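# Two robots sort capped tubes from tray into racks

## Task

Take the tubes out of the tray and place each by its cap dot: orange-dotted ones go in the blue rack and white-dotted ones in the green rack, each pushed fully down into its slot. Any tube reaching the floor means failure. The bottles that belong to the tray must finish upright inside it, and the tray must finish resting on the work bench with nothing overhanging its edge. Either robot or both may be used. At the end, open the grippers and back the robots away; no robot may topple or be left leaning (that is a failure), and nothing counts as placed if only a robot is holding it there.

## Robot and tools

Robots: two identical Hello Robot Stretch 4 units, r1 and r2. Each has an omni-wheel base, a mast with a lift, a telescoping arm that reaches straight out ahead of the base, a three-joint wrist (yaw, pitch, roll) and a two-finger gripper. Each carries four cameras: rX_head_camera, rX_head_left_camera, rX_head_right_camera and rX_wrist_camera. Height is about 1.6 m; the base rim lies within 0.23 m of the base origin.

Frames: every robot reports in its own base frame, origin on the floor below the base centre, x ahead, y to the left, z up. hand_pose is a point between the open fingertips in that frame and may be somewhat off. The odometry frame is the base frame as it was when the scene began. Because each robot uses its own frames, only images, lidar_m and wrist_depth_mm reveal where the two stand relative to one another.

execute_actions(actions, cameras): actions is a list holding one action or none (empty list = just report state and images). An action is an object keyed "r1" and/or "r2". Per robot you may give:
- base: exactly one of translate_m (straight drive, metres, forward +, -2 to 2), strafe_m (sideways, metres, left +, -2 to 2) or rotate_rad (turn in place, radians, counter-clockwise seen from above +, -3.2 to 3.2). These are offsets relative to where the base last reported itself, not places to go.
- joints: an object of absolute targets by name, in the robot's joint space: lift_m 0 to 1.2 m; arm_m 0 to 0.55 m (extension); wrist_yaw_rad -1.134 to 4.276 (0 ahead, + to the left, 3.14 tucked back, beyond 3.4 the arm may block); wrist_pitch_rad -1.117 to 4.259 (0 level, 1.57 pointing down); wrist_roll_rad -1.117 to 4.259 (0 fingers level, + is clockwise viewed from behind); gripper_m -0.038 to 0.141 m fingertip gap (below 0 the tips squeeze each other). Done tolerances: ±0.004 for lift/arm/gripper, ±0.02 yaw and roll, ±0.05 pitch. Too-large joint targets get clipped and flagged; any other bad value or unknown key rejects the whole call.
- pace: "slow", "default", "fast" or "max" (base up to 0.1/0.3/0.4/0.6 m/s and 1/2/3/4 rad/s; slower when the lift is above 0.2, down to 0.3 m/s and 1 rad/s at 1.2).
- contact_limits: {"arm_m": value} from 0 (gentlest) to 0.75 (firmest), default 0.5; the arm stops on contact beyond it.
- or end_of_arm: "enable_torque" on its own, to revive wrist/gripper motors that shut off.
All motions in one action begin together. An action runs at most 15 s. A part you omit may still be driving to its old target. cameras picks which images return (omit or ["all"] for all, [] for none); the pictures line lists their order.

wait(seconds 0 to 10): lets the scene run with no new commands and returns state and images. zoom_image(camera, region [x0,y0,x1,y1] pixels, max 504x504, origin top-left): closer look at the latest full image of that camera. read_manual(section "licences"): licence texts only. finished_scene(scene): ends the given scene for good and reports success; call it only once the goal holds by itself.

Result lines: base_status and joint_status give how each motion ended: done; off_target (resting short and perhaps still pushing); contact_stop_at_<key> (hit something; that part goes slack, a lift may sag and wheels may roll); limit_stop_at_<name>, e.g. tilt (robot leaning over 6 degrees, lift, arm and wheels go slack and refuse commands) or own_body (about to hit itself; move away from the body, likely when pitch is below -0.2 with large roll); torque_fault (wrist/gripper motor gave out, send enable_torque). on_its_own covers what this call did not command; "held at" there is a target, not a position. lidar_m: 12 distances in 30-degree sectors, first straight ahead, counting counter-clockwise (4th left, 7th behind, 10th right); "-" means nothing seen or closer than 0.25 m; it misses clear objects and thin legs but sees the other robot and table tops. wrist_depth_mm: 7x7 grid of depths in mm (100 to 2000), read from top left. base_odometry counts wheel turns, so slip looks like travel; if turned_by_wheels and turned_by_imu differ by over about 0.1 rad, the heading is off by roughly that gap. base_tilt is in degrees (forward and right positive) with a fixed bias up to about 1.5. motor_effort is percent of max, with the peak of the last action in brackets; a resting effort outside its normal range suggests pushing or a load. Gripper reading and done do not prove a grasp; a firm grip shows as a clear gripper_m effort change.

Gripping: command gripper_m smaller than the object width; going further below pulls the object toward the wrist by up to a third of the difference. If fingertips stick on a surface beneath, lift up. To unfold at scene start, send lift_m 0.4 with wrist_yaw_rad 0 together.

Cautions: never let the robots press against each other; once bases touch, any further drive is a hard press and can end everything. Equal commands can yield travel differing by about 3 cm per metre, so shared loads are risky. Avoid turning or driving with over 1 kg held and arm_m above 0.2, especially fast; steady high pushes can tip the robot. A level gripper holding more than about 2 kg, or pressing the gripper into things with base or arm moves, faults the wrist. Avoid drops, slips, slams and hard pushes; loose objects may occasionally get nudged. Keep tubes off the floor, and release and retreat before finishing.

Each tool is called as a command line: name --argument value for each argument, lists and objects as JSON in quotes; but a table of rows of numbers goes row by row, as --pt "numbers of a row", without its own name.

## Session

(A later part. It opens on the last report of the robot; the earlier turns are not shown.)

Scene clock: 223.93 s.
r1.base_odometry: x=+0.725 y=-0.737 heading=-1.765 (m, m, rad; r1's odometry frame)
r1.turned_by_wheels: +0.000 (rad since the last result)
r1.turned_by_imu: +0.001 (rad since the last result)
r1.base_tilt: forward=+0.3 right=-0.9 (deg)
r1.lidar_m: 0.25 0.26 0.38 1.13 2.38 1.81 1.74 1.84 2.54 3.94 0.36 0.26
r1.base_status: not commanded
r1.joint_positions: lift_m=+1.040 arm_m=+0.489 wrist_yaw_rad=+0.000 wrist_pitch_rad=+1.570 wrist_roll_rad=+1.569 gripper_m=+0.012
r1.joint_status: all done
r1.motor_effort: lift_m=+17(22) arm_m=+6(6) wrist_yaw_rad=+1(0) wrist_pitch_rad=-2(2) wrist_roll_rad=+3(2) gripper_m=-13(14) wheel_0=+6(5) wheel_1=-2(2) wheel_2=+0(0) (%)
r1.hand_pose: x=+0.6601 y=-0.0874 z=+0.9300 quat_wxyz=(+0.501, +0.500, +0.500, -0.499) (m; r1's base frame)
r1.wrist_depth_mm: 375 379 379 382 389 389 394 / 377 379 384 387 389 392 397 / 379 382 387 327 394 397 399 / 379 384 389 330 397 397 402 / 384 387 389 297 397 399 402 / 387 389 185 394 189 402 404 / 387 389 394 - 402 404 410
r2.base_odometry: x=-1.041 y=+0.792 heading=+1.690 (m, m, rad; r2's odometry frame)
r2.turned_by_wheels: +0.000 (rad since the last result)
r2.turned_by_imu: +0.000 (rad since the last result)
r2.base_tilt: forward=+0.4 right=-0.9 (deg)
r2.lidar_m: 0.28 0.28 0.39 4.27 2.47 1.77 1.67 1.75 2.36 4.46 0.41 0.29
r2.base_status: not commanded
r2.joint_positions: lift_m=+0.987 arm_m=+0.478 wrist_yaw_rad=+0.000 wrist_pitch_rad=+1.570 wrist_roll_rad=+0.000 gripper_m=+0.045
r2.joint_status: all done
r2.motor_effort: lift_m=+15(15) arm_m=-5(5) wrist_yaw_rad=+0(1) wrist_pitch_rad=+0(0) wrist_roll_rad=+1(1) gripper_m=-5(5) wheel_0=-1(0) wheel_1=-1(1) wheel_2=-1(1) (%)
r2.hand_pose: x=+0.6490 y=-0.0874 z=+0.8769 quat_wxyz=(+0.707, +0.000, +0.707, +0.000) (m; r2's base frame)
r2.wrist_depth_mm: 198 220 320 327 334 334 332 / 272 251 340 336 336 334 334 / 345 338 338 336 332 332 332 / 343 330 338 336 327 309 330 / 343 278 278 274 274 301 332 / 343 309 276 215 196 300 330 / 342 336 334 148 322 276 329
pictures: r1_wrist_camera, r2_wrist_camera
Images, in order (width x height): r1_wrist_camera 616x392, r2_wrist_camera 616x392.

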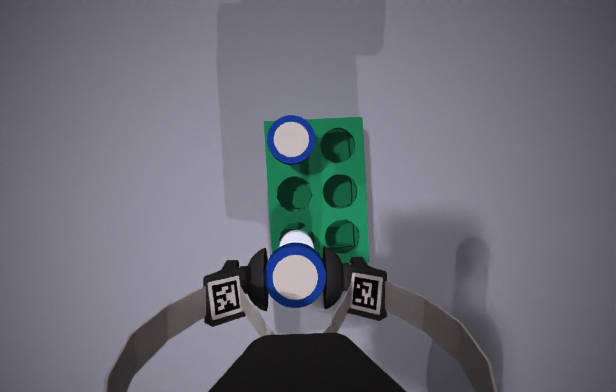

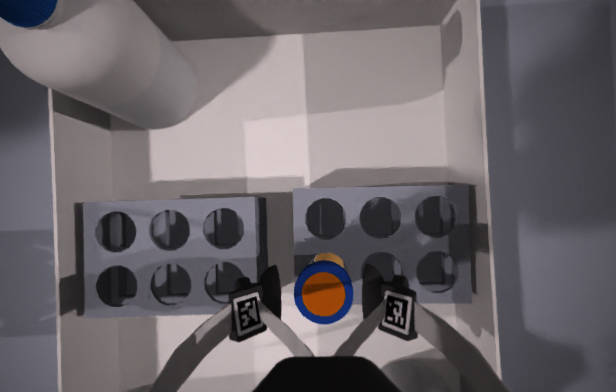

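execute_actions --actions '[{"r1":{"base":{"strafe_m":-0.002},"pace":"slow"},"r2":{"joints":{"gripper_m":0.012}}}]' --cameras '[]'

execute_actions --actions '[{"r1":{"joints":{"lift_m":0.984},"pace":"slow"},"r2":{"joints":{"lift_m":1.12}}}]' --cameras '["r1_wrist_camera","r2_wrist_camera"]'

Scene clock: 229.53 s.
r1.base_odometry: x=+0.723 y=-0.737 heading=-1.765 (m, m, rad; r1's odometry frame)
r1.turned_by_wheels: +0.000 (rad since the last result)
r1.turned_by_imu: +0.002 (rad since the last result)
r1.base_tilt: forward=+0.2 right=-0.8 (deg)
r1.lidar_m: 0.25 0.26 0.37 1.12 2.38 1.81 1.73 1.82 2.56 3.94 0.36 0.26
r1.base_status: done
r1.joint_positions: lift_m=+1.040 arm_m=+0.489 wrist_yaw_rad=+0.000 wrist_pitch_rad=+1.570 wrist_roll_rad=+1.569 gripper_m=+0.012
r1.joint_status: not commanded
r1.motor_effort: lift_m=+18(18) arm_m=+6(6) wrist_yaw_rad=+2(1) wrist_pitch_rad=-1(0) wrist_roll_rad=+2(2) gripper_m=-14(12) wheel_0=+5(12) wheel_1=-3(8) wheel_2=+0(1) (%)
r1.hand_pose: x=+0.6601 y=-0.0874 z=+0.9300 quat_wxyz=(+0.501, +0.500, +0.500, -0.499) (m; r1's base frame)
r1.wrist_depth_mm: 373 379 382 387 389 392 394 / 377 382 384 384 389 394 397 / 379 384 387 329 392 394 397 / 382 384 389 332 394 397 399 / 384 387 389 297 399 402 404 / 387 387 185 394 188 399 407 / 387 389 394 - 402 404 407
r2.base_odometry: x=-1.041 y=+0.792 heading=+1.690 (m, m, rad; r2's odometry frame)
r2.turned_by_wheels: +0.000 (rad since the last result)
r2.turned_by_imu: +0.000 (rad since the last result)
r2.base_tilt: forward=+0.2 right=-0.8 (deg)
r2.lidar_m: 0.28 0.28 0.37 4.26 2.50 1.77 1.68 1.74 2.33 4.47 0.45 0.29
r2.base_status: not commanded
r2.joint_positions: lift_m=+0.987 arm_m=+0.478 wrist_yaw_rad=+0.000 wrist_pitch_rad=+1.570 wrist_roll_rad=+0.000 gripper_m=+0.012
r2.joint_status: all done
r2.motor_effort: lift_m=+16(16) arm_m=-5(5) wrist_yaw_rad=+1(0) wrist_pitch_rad=+0(0) wrist_roll_rad=+1(1) gripper_m=-17(17) wheel_0=-1(0) wheel_1=-1(1) wheel_2=-1(1) (%)
r2.hand_pose: x=+0.6490 y=-0.0874 z=+0.8769 quat_wxyz=(+0.707, +0.000, +0.707, +0.000) (m; r2's base frame)
r2.wrist_depth_mm: 198 220 320 327 336 334 334 / 273 252 340 336 336 334 336 / 343 340 338 336 334 330 332 / 343 330 334 336 330 307 332 / 343 279 279 274 273 303 330 / 343 307 203 208 190 296 330 / 340 320 334 334 314 279 327
pictures: none
No camera images: the call's "cameras" was empty. Leave "cameras" out to get every camera's image.

Scene clock: 231.13 s.
r1.base_odometry: x=+0.723 y=-0.737 heading=-1.765 (m, m, rad; r1's odometry frame)
r1.turned_by_wheels: +0.000 (rad since the last result)
r1.turned_by_imu: +0.001 (rad since the last result)
r1.base_tilt: forward=+0.4 right=-0.8 (deg)
r1.lidar_m: 0.25 0.25 0.37 1.14 2.38 1.77 1.74 1.84 2.56 3.93 0.36 0.27
r1.base_status: not commanded
r1.joint_positions: lift_m=+0.984 arm_m=+0.489 wrist_yaw_rad=+0.000 wrist_pitch_rad=+1.570 wrist_roll_rad=+1.569 gripper_m=+0.012
r1.joint_status: all done
r1.motor_effort: lift_m=+17(17) arm_m=+6(6) wrist_yaw_rad=+0(1) wrist_pitch_rad=-1(1) wrist_roll_rad=+2(3) gripper_m=-13(14) wheel_0=+5(5) wheel_1=-3(3) wheel_2=+0(0) (%)
r1.hand_pose: x=+0.6601 y=-0.0874 z=+0.8740 quat_wxyz=(+0.501, +0.500, +0.500, -0.499) (m; r1's base frame)
r1.wrist_depth_mm: 320 324 327 329 332 336 338 / 322 325 329 329 332 336 338 / 325 327 330 216 334 338 342 / 324 329 330 276 336 340 342 / 327 330 334 274 338 342 345 / 329 332 185 338 189 345 345 / 332 334 336 - 343 345 349
r2.base_odometry: x=-1.041 y=+0.792 heading=+1.690 (m, m, rad; r2's odometry frame)
r2.turned_by_wheels: +0.000 (rad since the last result)
r2.turned_by_imu: +0.000 (rad since the last result)
r2.base_tilt: forward=+0.2 right=-0.7 (deg)
r2.lidar_m: 0.28 0.30 0.38 4.27 2.47 1.77 1.66 1.73 2.37 4.46 0.41 0.30
r2.base_status: not commanded
r2.joint_positions: lift_m=+1.120 arm_m=+0.478 wrist_yaw_rad=+0.000 wrist_pitch_rad=+1.570 wrist_roll_rad=+0.000 gripper_m=+0.012
r2.joint_status: all done
r2.motor_effort: lift_m=+20(21) arm_m=-5(5) wrist_yaw_rad=-1(1) wrist_pitch_rad=-1(0) wrist_roll_rad=+1(0) gripper_m=-17(17) wheel_0=-1(1) wheel_1=-2(1) wheel_2=-1(1) (%)
r2.hand_pose: x=+0.6489 y=-0.0874 z=+1.0095 quat_wxyz=(+0.707, +0.000, +0.707, +0.000) (m; r2's base frame)
r2.wrist_depth_mm: 480 480 473 473 469 466 469 / 480 330 424 469 452 462 459 / 477 473 473 469 462 459 459 / 480 477 469 466 455 462 459 / 473 469 410 404 407 462 459 / 477 473 204 208 190 462 455 / 473 473 466 462 329 455 455
pictures: r1_wrist_camera, r2_wrist_camera
Images, in order (width x height): r1_wrist_camera 616x392, r2_wrist_camera 616x392.

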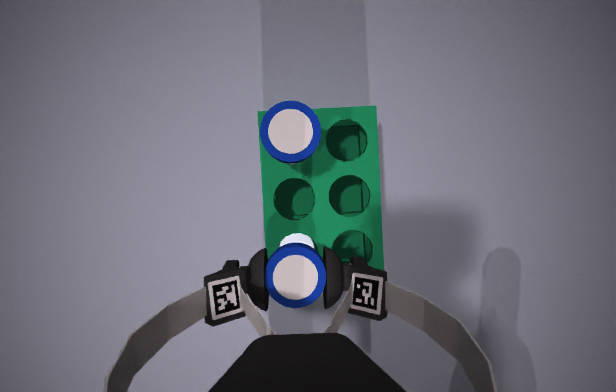

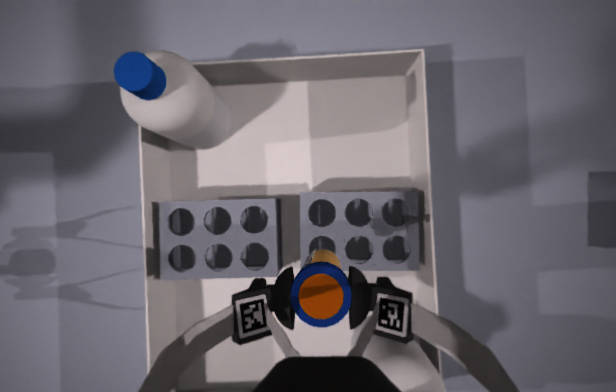

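execute_actions --actions '[{"r1":{"joints":{"lift_m":0.979,"gripper_m":0.045}},"r2":{"base":{"strafe_m":-0.428},"joints":{"arm_m":0.498}}}]' --cameras '["r1_wrist_camera","r2_wrist_camera"]'

Scene clock: 236.57 s.
r1.base_odometry: x=+0.723 y=-0.737 heading=-1.765 (m, m, rad; r1's odometry frame)
r1.turned_by_wheels: +0.000 (rad since the last result)
r1.turned_by_imu: +0.002 (rad since the last result)
r1.base_tilt: forward=+0.2 right=-0.8 (deg)
r1.lidar_m: 0.25 0.26 0.36 1.13 2.39 1.80 1.73 1.86 2.58 3.94 0.37 0.25
r1.base_status: not commanded
r1.joint_positions: lift_m=+0.979 arm_m=+0.489 wrist_yaw_rad=+0.000 wrist_pitch_rad=+1.570 wrist_roll_rad=+1.569 gripper_m=+0.045
r1.joint_status: all done
r1.motor_effort: lift_m=+17(18) arm_m=+6(6) wrist_yaw_rad=+1(1) wrist_pitch_rad=-2(2) wrist_roll_rad=+3(3) gripper_m=-4(11) wheel_0=+5(5) wheel_1=-3(3) wheel_2=+0(0) (%)
r1.hand_pose: x=+0.6601 y=-0.0874 z=+0.8690 quat_wxyz=(+0.500, +0.500, +0.500, -0.500) (m; r1's base frame)
r1.wrist_depth_mm: 315 320 322 322 327 329 332 / 317 320 324 325 327 332 334 / 320 324 325 215 330 334 336 / 322 324 327 271 332 334 338 / 322 325 329 270 334 338 340 / 325 327 190 214 198 338 342 / 327 329 334 - 340 340 343
r2.base_odometry: x=-0.616 y=+0.843 heading=+1.690 (m, m, rad; r2's odometry frame)
r2.turned_by_wheels: +0.000 (rad since the last result)
r2.turned_by_imu: -0.001 (rad since the last result)
r2.base_tilt: forward=+0.4 right=-0.7 (deg)
r2.lidar_m: 0.29 0.29 0.40 1.08 2.47 1.76 1.66 1.73 2.30 4.04 0.46 0.32
r2.base_status: done
r2.joint_positions: lift_m=+1.120 arm_m=+0.497 wrist_yaw_rad=+0.000 wrist_pitch_rad=+1.570 wrist_roll_rad=+0.000 gripper_m=+0.012
r2.joint_status: all done
r2.motor_effort: lift_m=+20(20) arm_m=+5(1) wrist_yaw_rad=+0(1) wrist_pitch_rad=+1(0) wrist_roll_rad=+1(1) gripper_m=-17(16) wheel_0=+1(9) wheel_1=+3(6) wheel_2=+0(1) (%)
r2.hand_pose: x=+0.6682 y=-0.0874 z=+1.0095 quat_wxyz=(+0.707, +0.000, +0.707, +0.000) (m; r2's base frame)
r2.wrist_depth_mm: 477 480 473 473 469 466 1182 / 477 480 477 469 466 466 1205 / 477 477 469 469 469 466 1182 / 469 477 473 466 466 462 1160 / 445 477 469 462 407 462 459 / 459 473 204 208 190 459 459 / 427 473 462 466 462 459 459
pictures: r1_wrist_camera, r2_wrist_camera
Images, in order (width x height): r1_wrist_camera 616x392, r2_wrist_camera 616x392.

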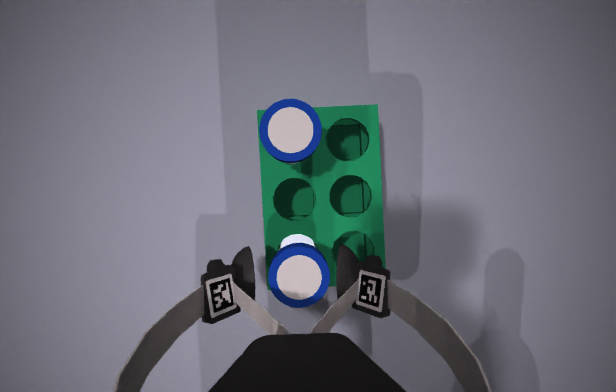

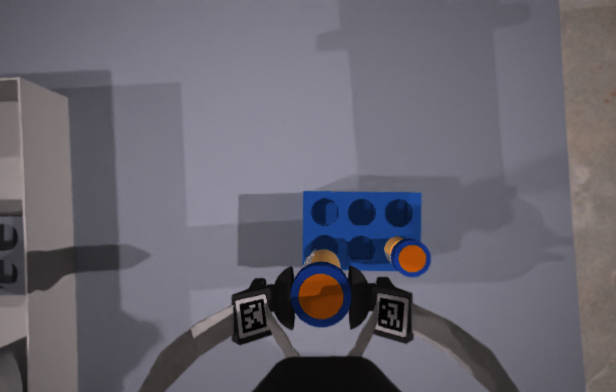

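execute_actions --actions '[{"r1":{"joints":{"lift_m":1.1}},"r2":{"joints":{"lift_m":1.04}}}]' --cameras '["r2_wrist_camera"]'

zoom_image --camera "r2_wrist_camera" --region '[240, 170, 480, 340]'

Scene clock: 244.43 s.
r1.base_odometry: x=+0.723 y=-0.737 heading=-1.765 (m, m, rad; r1's odometry frame)
r1.turned_by_wheels: +0.000 (rad since the last result)
r1.turned_by_imu: +0.001 (rad since the last result)
r1.base_tilt: forward=+0.3 right=-0.8 (deg)
r1.lidar_m: 0.25 0.26 0.41 1.15 2.38 1.79 1.74 1.83 2.55 3.91 0.35 0.27
r1.base_status: not commanded
r1.joint_positions: lift_m=+1.100 arm_m=+0.489 wrist_yaw_rad=+0.000 wrist_pitch_rad=+1.570 wrist_roll_rad=+1.569 gripper_m=+0.045
r1.joint_status: all done
r1.motor_effort: lift_m=+23(25) arm_m=+6(6) wrist_yaw_rad=+1(0) wrist_pitch_rad=-1(1) wrist_roll_rad=+3(2) gripper_m=-4(4) wheel_0=+5(5) wheel_1=-3(3) wheel_2=+0(0) (%)
r1.hand_pose: x=+0.6601 y=-0.0874 z=+0.9895 quat_wxyz=(+0.500, +0.500, +0.500, -0.500) (m; r1's base frame)
r1.wrist_depth_mm: 433 439 439 442 445 452 455 / 436 439 442 445 449 452 459 / 436 442 445 445 452 455 462 / 439 442 445 394 455 459 462 / 442 445 449 424 455 462 466 / 445 445 190 452 198 462 469 / 449 449 452 - 462 469 466
r2.base_odometry: x=-0.616 y=+0.843 heading=+1.690 (m, m, rad; r2's odometry frame)
r2.turned_by_wheels: +0.000 (rad since the last result)
r2.turned_by_imu: +0.000 (rad since the last result)
r2.base_tilt: forward=+0.3 right=-0.6 (deg)
r2.lidar_m: 0.28 0.30 0.40 1.06 2.47 1.74 1.67 1.73 2.31 4.04 0.45 0.31
r2.base_status: not commanded
r2.joint_positions: lift_m=+1.040 arm_m=+0.497 wrist_yaw_rad=+0.000 wrist_pitch_rad=+1.570 wrist_roll_rad=+0.000 gripper_m=+0.012
r2.joint_status: all done
r2.motor_effort: lift_m=+16(19) arm_m=+5(5) wrist_yaw_rad=+0(0) wrist_pitch_rad=-1(1) wrist_roll_rad=+1(1) gripper_m=-17(16) wheel_0=+1(1) wheel_1=+3(3) wheel_2=+0(0) (%)
r2.hand_pose: x=+0.6682 y=-0.0874 z=+0.9299 quat_wxyz=(+0.707, +0.000, +0.707, +0.000) (m; r2's base frame)
r2.wrist_depth_mm: 402 399 394 394 392 387 387 / 399 397 397 392 392 387 384 / 397 397 394 389 387 387 382 / 399 394 392 389 382 384 382 / 397 394 387 332 329 382 382 / 394 392 203 208 191 384 379 / 394 392 389 384 384 382 379
pictures: r2_wrist_camera
Images, in order (width x height): r2_wrist_camera 616x392.

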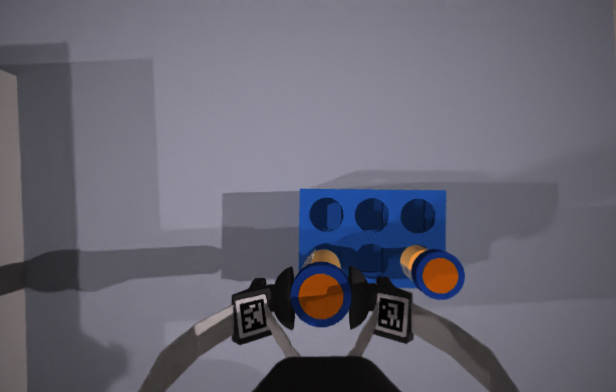

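Region (240, 170, 480, 340) of r2_wrist_camera's 616x392 image, scaled by 2.100; it fills the top 357 rows of this view, and the rest is white.

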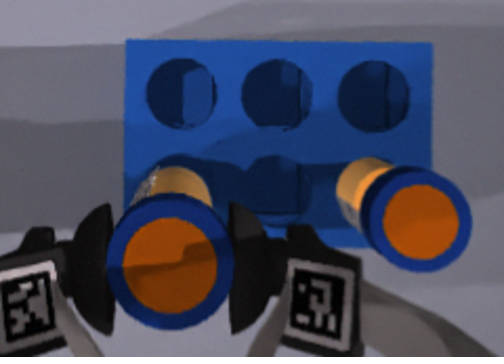

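execute_actions --actions '[{"r1":{"base":{"translate_m":-0.1},"joints":{"arm_m":0.3,"wrist_roll_rad":0}},"r2":{"base":{"strafe_m":-0.002},"pace":"slow"}}]' --cameras '[]'

execute_actions --actions '[{"r1":{"base":{"translate_m":-0.2},"joints":{"arm_m":0.0}},"r2":{"joints":{"lift_m":0.982},"pace":"slow"}}]' --cameras '["r2_wrist_camera"]'

Scene clock: 250.77 s.
r1.base_odometry: x=+0.742 y=-0.639 heading=-1.766 (m, m, rad; r1's odometry frame)
r1.turned_by_wheels: -0.001 (rad since the last result)
r1.turned_by_imu: +0.001 (rad since the last result)
r1.base_tilt: forward=+0.3 right=-0.8 (deg)
r1.lidar_m: 0.34 0.39 0.52 4.81 2.25 1.71 1.62 1.73 2.44 3.96 4.14 0.37
r1.base_status: done
r1.joint_positions: lift_m=+1.100 arm_m=+0.301 wrist_yaw_rad=+0.000 wrist_pitch_rad=+1.570 wrist_roll_rad=+0.001 gripper_m=+0.045
r1.joint_status: all done
r1.motor_effort: lift_m=+23(23) arm_m=-6(7) wrist_yaw_rad=+2(0) wrist_pitch_rad=-1(1) wrist_roll_rad=+0(6) gripper_m=-4(5) wheel_0=-5(11) wheel_1=-4(8) wheel_2=+0(12) (%)
r1.hand_pose: x=+0.4721 y=-0.0874 z=+0.9895 quat_wxyz=(+0.707, +0.000, +0.707, +0.000) (m; r1's base frame)
r1.wrist_depth_mm: 433 439 442 436 455 455 1255 / 436 439 445 449 455 459 1255 / 436 442 442 449 455 459 1281 / 436 442 449 452 455 462 1255 / 439 445 449 452 459 462 1255 / 439 445 191 455 198 466 1255 / 1205 1229 991 - 1255 1281 1281
r2.base_odometry: x=-0.614 y=+0.843 heading=+1.691 (m, m, rad; r2's odometry frame)
r2.turned_by_wheels: +0.000 (rad since the last result)
r2.turned_by_imu: +0.000 (rad since the last result)
r2.base_tilt: forward=+0.2 right=-0.7 (deg)
r2.lidar_m: 0.27 0.31 0.43 1.08 2.49 1.76 1.67 1.70 2.30 4.03 0.45 0.30
r2.base_status: done
r2.joint_positions: lift_m=+1.040 arm_m=+0.497 wrist_yaw_rad=+0.000 wrist_pitch_rad=+1.570 wrist_roll_rad=+0.000 gripper_m=+0.012
r2.joint_status: not commanded
r2.motor_effort: lift_m=+16(16) arm_m=+5(5) wrist_yaw_rad=+0(1) wrist_pitch_rad=+0(1) wrist_roll_rad=+1(0) gripper_m=-15(16) wheel_0=-1(6) wheel_1=+2(2) wheel_2=+0(1) (%)
r2.hand_pose: x=+0.6682 y=-0.0874 z=+0.9299 quat_wxyz=(+0.707, +0.000, +0.707, +0.000) (m; r2's base frame)
r2.wrist_depth_mm: 402 399 397 392 392 387 384 / 399 402 394 392 389 387 384 / 399 397 394 389 392 387 382 / 397 394 394 392 382 387 382 / 397 392 392 332 327 384 384 / 394 394 204 208 191 382 382 / 392 394 387 389 384 384 382
pictures: none
No camera images: the call's "cameras" was empty. Leave "cameras" out to get every camera's image.

Scene clock: 252.83 s.
r1.base_odometry: x=+0.781 y=-0.443 heading=-1.766 (m, m, rad; r1's odometry frame)
r1.turned_by_wheels: -0.001 (rad since the last result)
r1.turned_by_imu: +0.000 (rad since the last result)
r1.base_tilt: forward=+0.3 right=-0.9 (deg)
r1.lidar_m: 0.53 0.57 0.81 4.82 2.03 1.48 1.44 1.50 2.11 3.94 4.11 0.57
r1.base_status: done
r1.joint_positions: lift_m=+1.100 arm_m=+0.003 wrist_yaw_rad=+0.000 wrist_pitch_rad=+1.570 wrist_roll_rad=+0.000 gripper_m=+0.045
r1.joint_status: all done
joint sent to its limit — the command would take r1.arm_m past its lower limit, so that joint was sent only as far as its limit.
r1.motor_effort: lift_m=+23(23) arm_m=-6(5) wrist_yaw_rad=+1(1) wrist_pitch_rad=-1(1) wrist_roll_rad=-1(1) gripper_m=-5(4) wheel_0=-7(11) wheel_1=-3(9) wheel_2=+2(12) (%)
r1.hand_pose: x=+0.1736 y=-0.0874 z=+0.9895 quat_wxyz=(+0.707, +0.000, +0.707, +0.000) (m; r1's base frame)
r1.wrist_depth_mm: 1205 1182 1205 1205 1229 1229 1255 / 1182 1182 1205 1229 1229 1255 1255 / 1182 1182 1205 1205 1229 1255 1255 / 1182 1205 1205 1229 1255 1255 1281 / 1182 1205 1008 1008 1255 1255 1281 / 1205 1229 190 1008 198 1255 1308 / 1205 1182 1205 - 1281 1281 1281
r2.base_odometry: x=-0.614 y=+0.843 heading=+1.691 (m, m, rad; r2's odometry frame)
r2.turned_by_wheels: +0.000 (rad since the last result)
r2.turned_by_imu: +0.000 (rad since the last result)
r2.base_tilt: forward=+0.2 right=-0.6 (deg)
r2.lidar_m: 0.28 0.30 0.41 1.08 2.48 1.75 1.66 1.74 2.30 4.04 0.45 0.33
r2.base_status: not commanded
r2.joint_positions: lift_m=+0.982 arm_m=+0.497 wrist_yaw_rad=+0.000 wrist_pitch_rad=+1.570 wrist_roll_rad=+0.000 gripper_m=+0.012
r2.joint_status: all done
r2.motor_effort: lift_m=+15(15) arm_m=+5(5) wrist_yaw_rad=-1(0) wrist_pitch_rad=-1(1) wrist_roll_rad=+1(1) gripper_m=-17(17) wheel_0=-1(0) wheel_1=+2(2) wheel_2=+0(0) (%)
r2.hand_pose: x=+0.6683 y=-0.0874 z=+0.8719 quat_wxyz=(+0.707, +0.000, +0.707, +0.000) (m; r2's base frame)
r2.wrist_depth_mm: 342 336 336 334 332 332 330 / 340 340 336 334 332 329 327 / 342 338 334 334 330 329 329 / 342 336 336 332 325 327 327 / 340 336 334 273 272 327 327 / 338 338 204 208 191 208 325 / 336 334 332 330 329 327 324
pictures: r2_wrist_camera
Images, in order (width x height): r2_wrist_camera 616x392.

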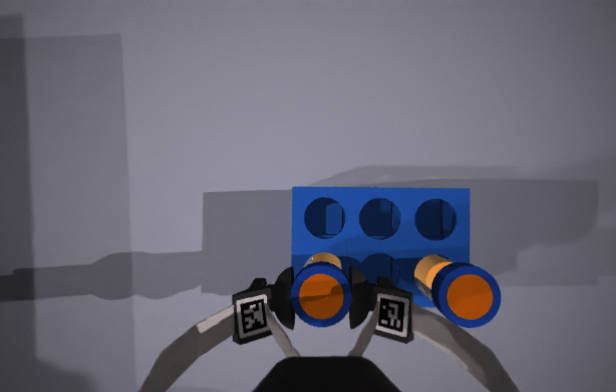

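execute_actions --actions '[{"r2":{"joints":{"lift_m":0.976,"gripper_m":0.043}},"r1":{"base":{"strafe_m":0.5},"joints":{"lift_m":0.72,"wrist_pitch_rad":0.0}}}]' --cameras '["r2_wrist_camera","r1_wrist_camera"]'

Scene clock: 261.67 s.
r1.base_odometry: x=+1.271 y=-0.540 heading=-1.766 (m, m, rad; r1's odometry frame)
r1.turned_by_wheels: +0.000 (rad since the last result)
r1.turned_by_imu: +0.003 (rad since the last result)
r1.base_tilt: forward=+0.2 right=-0.8 (deg)
r1.lidar_m: 0.56 0.60 0.87 4.32 1.97 1.49 1.42 1.50 2.11 4.42 0.79 0.58
r1.base_status: done
r1.joint_positions: lift_m=+0.720 arm_m=+0.003 wrist_yaw_rad=+0.000 wrist_pitch_rad=+0.002 wrist_roll_rad=+0.000 gripper_m=+0.045
r1.joint_status: all done
r1.motor_effort: lift_m=+17(20) arm_m=-6(6) wrist_yaw_rad=+1(3) wrist_pitch_rad=-7(19) wrist_roll_rad=+0(1) gripper_m=-4(5) wheel_0=-3(14) wheel_1=+2(9) wheel_2=+0(1) (%)
r1.hand_pose: x=+0.4619 y=-0.0874 z=+0.8978 quat_wxyz=(+1.000, +0.000, +0.001, +0.000) (m; r1's base frame)
r1.wrist_depth_mm: - - 1537 - - - - / - 1464 - - - - - / 741 - - - - - - / - - - - - - - / 732 - 831 759 768 991 759 / 640 627 191 539 198 564 549 / 430 392 415 - 399 364 384
r2.base_odometry: x=-0.614 y=+0.843 heading=+1.691 (m, m, rad; r2's odometry frame)
r2.turned_by_wheels: +0.000 (rad since the last result)
r2.turned_by_imu: +0.000 (rad since the last result)
r2.base_tilt: forward=+0.3 right=-0.7 (deg)
r2.lidar_m: 0.30 0.31 0.40 1.07 2.47 1.75 1.66 1.73 2.33 4.01 0.46 0.33
r2.base_status: not commanded
r2.joint_positions: lift_m=+0.976 arm_m=+0.497 wrist_yaw_rad=+0.000 wrist_pitch_rad=+1.570 wrist_roll_rad=+0.000 gripper_m=+0.043
r2.joint_status: all done
r2.motor_effort: lift_m=+16(17) arm_m=+5(5) wrist_yaw_rad=+1(1) wrist_pitch_rad=+1(1) wrist_roll_rad=+1(1) gripper_m=-5(17) wheel_0=-1(0) wheel_1=+2(2) wheel_2=+0(0) (%)
r2.hand_pose: x=+0.6683 y=-0.0874 z=+0.8659 quat_wxyz=(+0.707, +0.000, +0.707, +0.000) (m; r2's base frame)
r2.wrist_depth_mm: 334 334 332 329 329 325 324 / 336 332 329 327 325 324 324 / 336 332 329 327 324 324 322 / 332 332 330 327 322 322 322 / 332 330 327 267 265 320 320 / 332 329 325 206 196 204 319 / 329 327 327 150 324 320 320
pictures: r1_wrist_camera, r2_wrist_camera
Images, in order (width x height): r1_wrist_camera 616x392, r2_wrist_camera 616x392.

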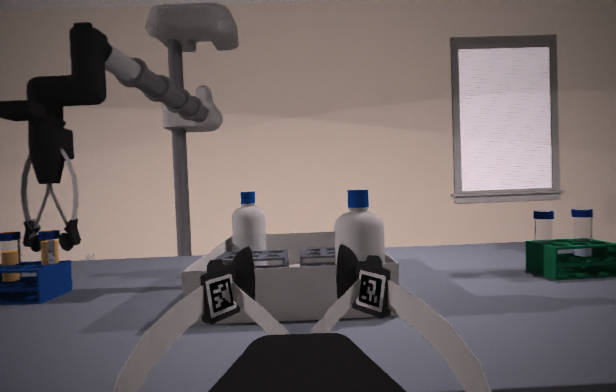

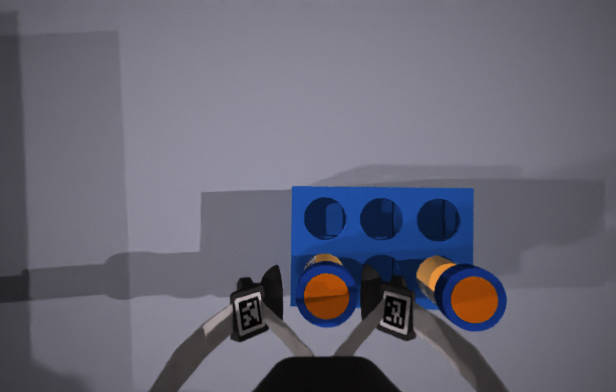

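execute_actions --actions '[{"r2":{"joints":{"lift_m":1.06},"pace":"fast"}}]' --cameras '[]'

execute_actions --actions '[{"r2":{"base":{"translate_m":-0.2},"joints":{"arm_m":0.1},"pace":"fast"},"r1":{"base":{"rotate_rad":0.25}}}]' --cameras '["r1_wrist_camera","r1_head_camera"]'

Scene clock: 268.93 s.
r1.base_odometry: x=+1.271 y=-0.540 heading=-1.766 (m, m, rad; r1's odometry frame)
r1.turned_by_wheels: +0.000 (rad since the last result)
r1.turned_by_imu: +0.001 (rad since the last result)
r1.base_tilt: forward=+0.2 right=-0.9 (deg)
r1.lidar_m: 0.55 0.62 0.84 4.32 1.95 1.50 1.42 1.50 2.08 4.43 0.79 0.60
r1.base_status: not commanded
r1.joint_positions: lift_m=+0.720 arm_m=+0.003 wrist_yaw_rad=+0.000 wrist_pitch_rad=+0.002 wrist_roll_rad=+0.000 gripper_m=+0.045
r1.joint_status: not commanded
r1.motor_effort: lift_m=+18(17) arm_m=-6(5) wrist_yaw_rad=+1(0) wrist_pitch_rad=-7(8) wrist_roll_rad=+0(0) gripper_m=-4(3) wheel_0=-3(3) wheel_1=+2(2) wheel_2=+0(0) (%)
r1.hand_pose: x=+0.4619 y=-0.0874 z=+0.8978 quat_wxyz=(+1.000, +0.000, +0.001, +0.000) (m; r1's base frame)
r1.wrist_depth_mm: - 1308 1576 - - - - / 715 - - - - - - / - - - - - - - / - - - - - - - / 750 - 831 768 778 991 750 / 640 627 190 535 198 564 544 / 427 392 413 - 399 364 384
r2.base_odometry: x=-0.614 y=+0.843 heading=+1.691 (m, m, rad; r2's odometry frame)
r2.turned_by_wheels: +0.000 (rad since the last result)
r2.turned_by_imu: +0.000 (rad since the last result)
r2.base_tilt: forward=+0.5 right=-0.7 (deg)
r2.lidar_m: 0.29 0.31 0.42 1.09 2.45 1.75 1.65 1.73 2.34 4.02 0.44 0.33
r2.base_status: not commanded
r2.joint_positions: lift_m=+1.060 arm_m=+0.497 wrist_yaw_rad=+0.000 wrist_pitch_rad=+1.570 wrist_roll_rad=+0.000 gripper_m=+0.043
r2.joint_status: all done
r2.motor_effort: lift_m=+19(21) arm_m=+5(5) wrist_yaw_rad=+1(2) wrist_pitch_rad=+1(1) wrist_roll_rad=+0(1) gripper_m=-4(5) wheel_0=+0(1) wheel_1=+2(2) wheel_2=+0(0) (%)
r2.hand_pose: x=+0.6683 y=-0.0874 z=+0.9496 quat_wxyz=(+0.707, +0.000, +0.707, +0.000) (m; r2's base frame)
r2.wrist_depth_mm: 421 415 413 413 413 407 404 / 418 418 415 410 410 404 407 / 415 415 415 410 407 404 404 / 418 415 413 413 404 404 402 / 415 410 413 351 349 404 402 / 413 413 404 407 196 404 402 / 415 410 407 150 407 402 397
pictures: none
No camera images: the call's "cameras" was empty. Leave "cameras" out to get every camera's image.

Scene clock: 270.90 s.
r1.base_odometry: x=+1.271 y=-0.540 heading=-1.517 (m, m, rad; r1's odometry frame)
r1.turned_by_wheels: +0.249 (rad since the last result)
r1.turned_by_imu: +0.249 (rad since the last result)
r1.base_tilt: forward=+0.3 right=-0.9 (deg)
r1.lidar_m: 0.56 0.67 4.29 2.78 1.65 1.41 1.42 1.69 2.95 4.44 0.64 0.56
r1.base_status: done
r1.joint_positions: lift_m=+0.720 arm_m=+0.003 wrist_yaw_rad=+0.000 wrist_pitch_rad=+0.002 wrist_roll_rad=+0.000 gripper_m=+0.045
r1.joint_status: not commanded
r1.motor_effort: lift_m=+17(17) arm_m=-5(6) wrist_yaw_rad=+0(0) wrist_pitch_rad=-8(6) wrist_roll_rad=+0(0) gripper_m=-5(5) wheel_0=-6(10) wheel_1=-4(7) wheel_2=-4(7) (%)
r1.hand_pose: x=+0.4619 y=-0.0874 z=+0.8978 quat_wxyz=(+1.000, +0.000, +0.001, +0.000) (m; r1's base frame)
r1.wrist_depth_mm: - - - - - - - / - - - - - - - / - - - - - - - / - - - - - - - / - - 820 1078 820 492 946 / 640 627 191 535 198 484 469 / 427 392 415 - 397 364 384
r2.base_odometry: x=-0.590 y=+0.644 heading=+1.690 (m, m, rad; r2's odometry frame)
r2.turned_by_wheels: +0.000 (rad since the last result)
r2.turned_by_imu: +0.001 (rad since the last result)
r2.base_tilt: forward=+0.4 right=-0.8 (deg)
r2.lidar_m: 0.47 0.51 0.70 4.69 2.16 1.55 1.45 1.54 2.06 4.04 4.16 0.54
r2.base_status: done
r2.joint_positions: lift_m=+1.060 arm_m=+0.101 wrist_yaw_rad=+0.000 wrist_pitch_rad=+1.570 wrist_roll_rad=+0.000 gripper_m=+0.043
r2.joint_status: all done
r2.motor_effort: lift_m=+19(19) arm_m=-5(11) wrist_yaw_rad=+2(3) wrist_pitch_rad=+0(2) wrist_roll_rad=+0(1) gripper_m=-6(4) wheel_0=-2(6) wheel_1=-1(4) wheel_2=-1(9) (%)
r2.hand_pose: x=+0.2719 y=-0.0874 z=+0.9496 quat_wxyz=(+0.707, +0.000, +0.707, +0.000) (m; r2's base frame)
r2.wrist_depth_mm: 421 418 418 415 410 413 1138 / 1182 1160 1182 1160 1160 1118 1182 / 1182 1182 1160 1138 1138 1138 1138 / 1160 1182 1160 1138 1138 1160 1118 / 1182 1160 1182 1098 1138 1138 1098 / 1160 1182 946 931 196 1138 1118 / 1182 1160 960 149 1138 1118 1118
pictures: r1_head_camera, r1_wrist_camera
Images, in order (width x height): r1_head_camera 420x560, r1_wrist_camera 616x392.

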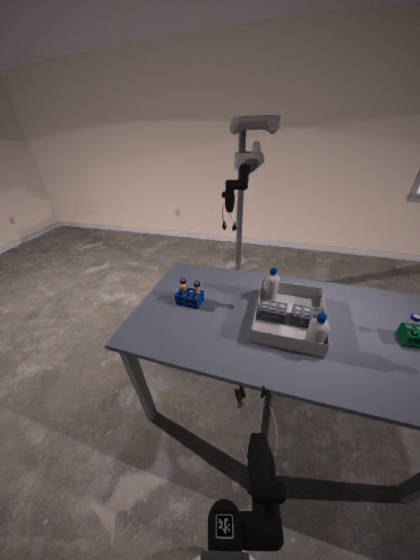

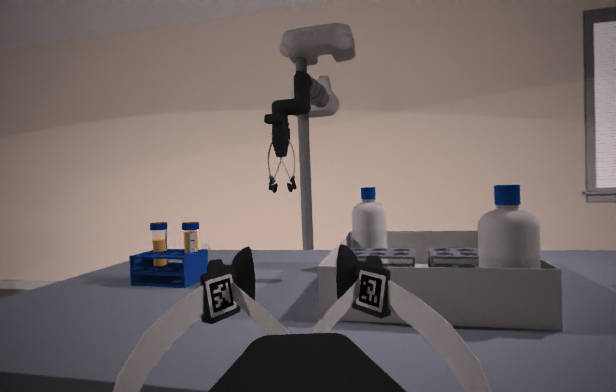

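finished_scene --scene 1

The scene is finished: the task was done.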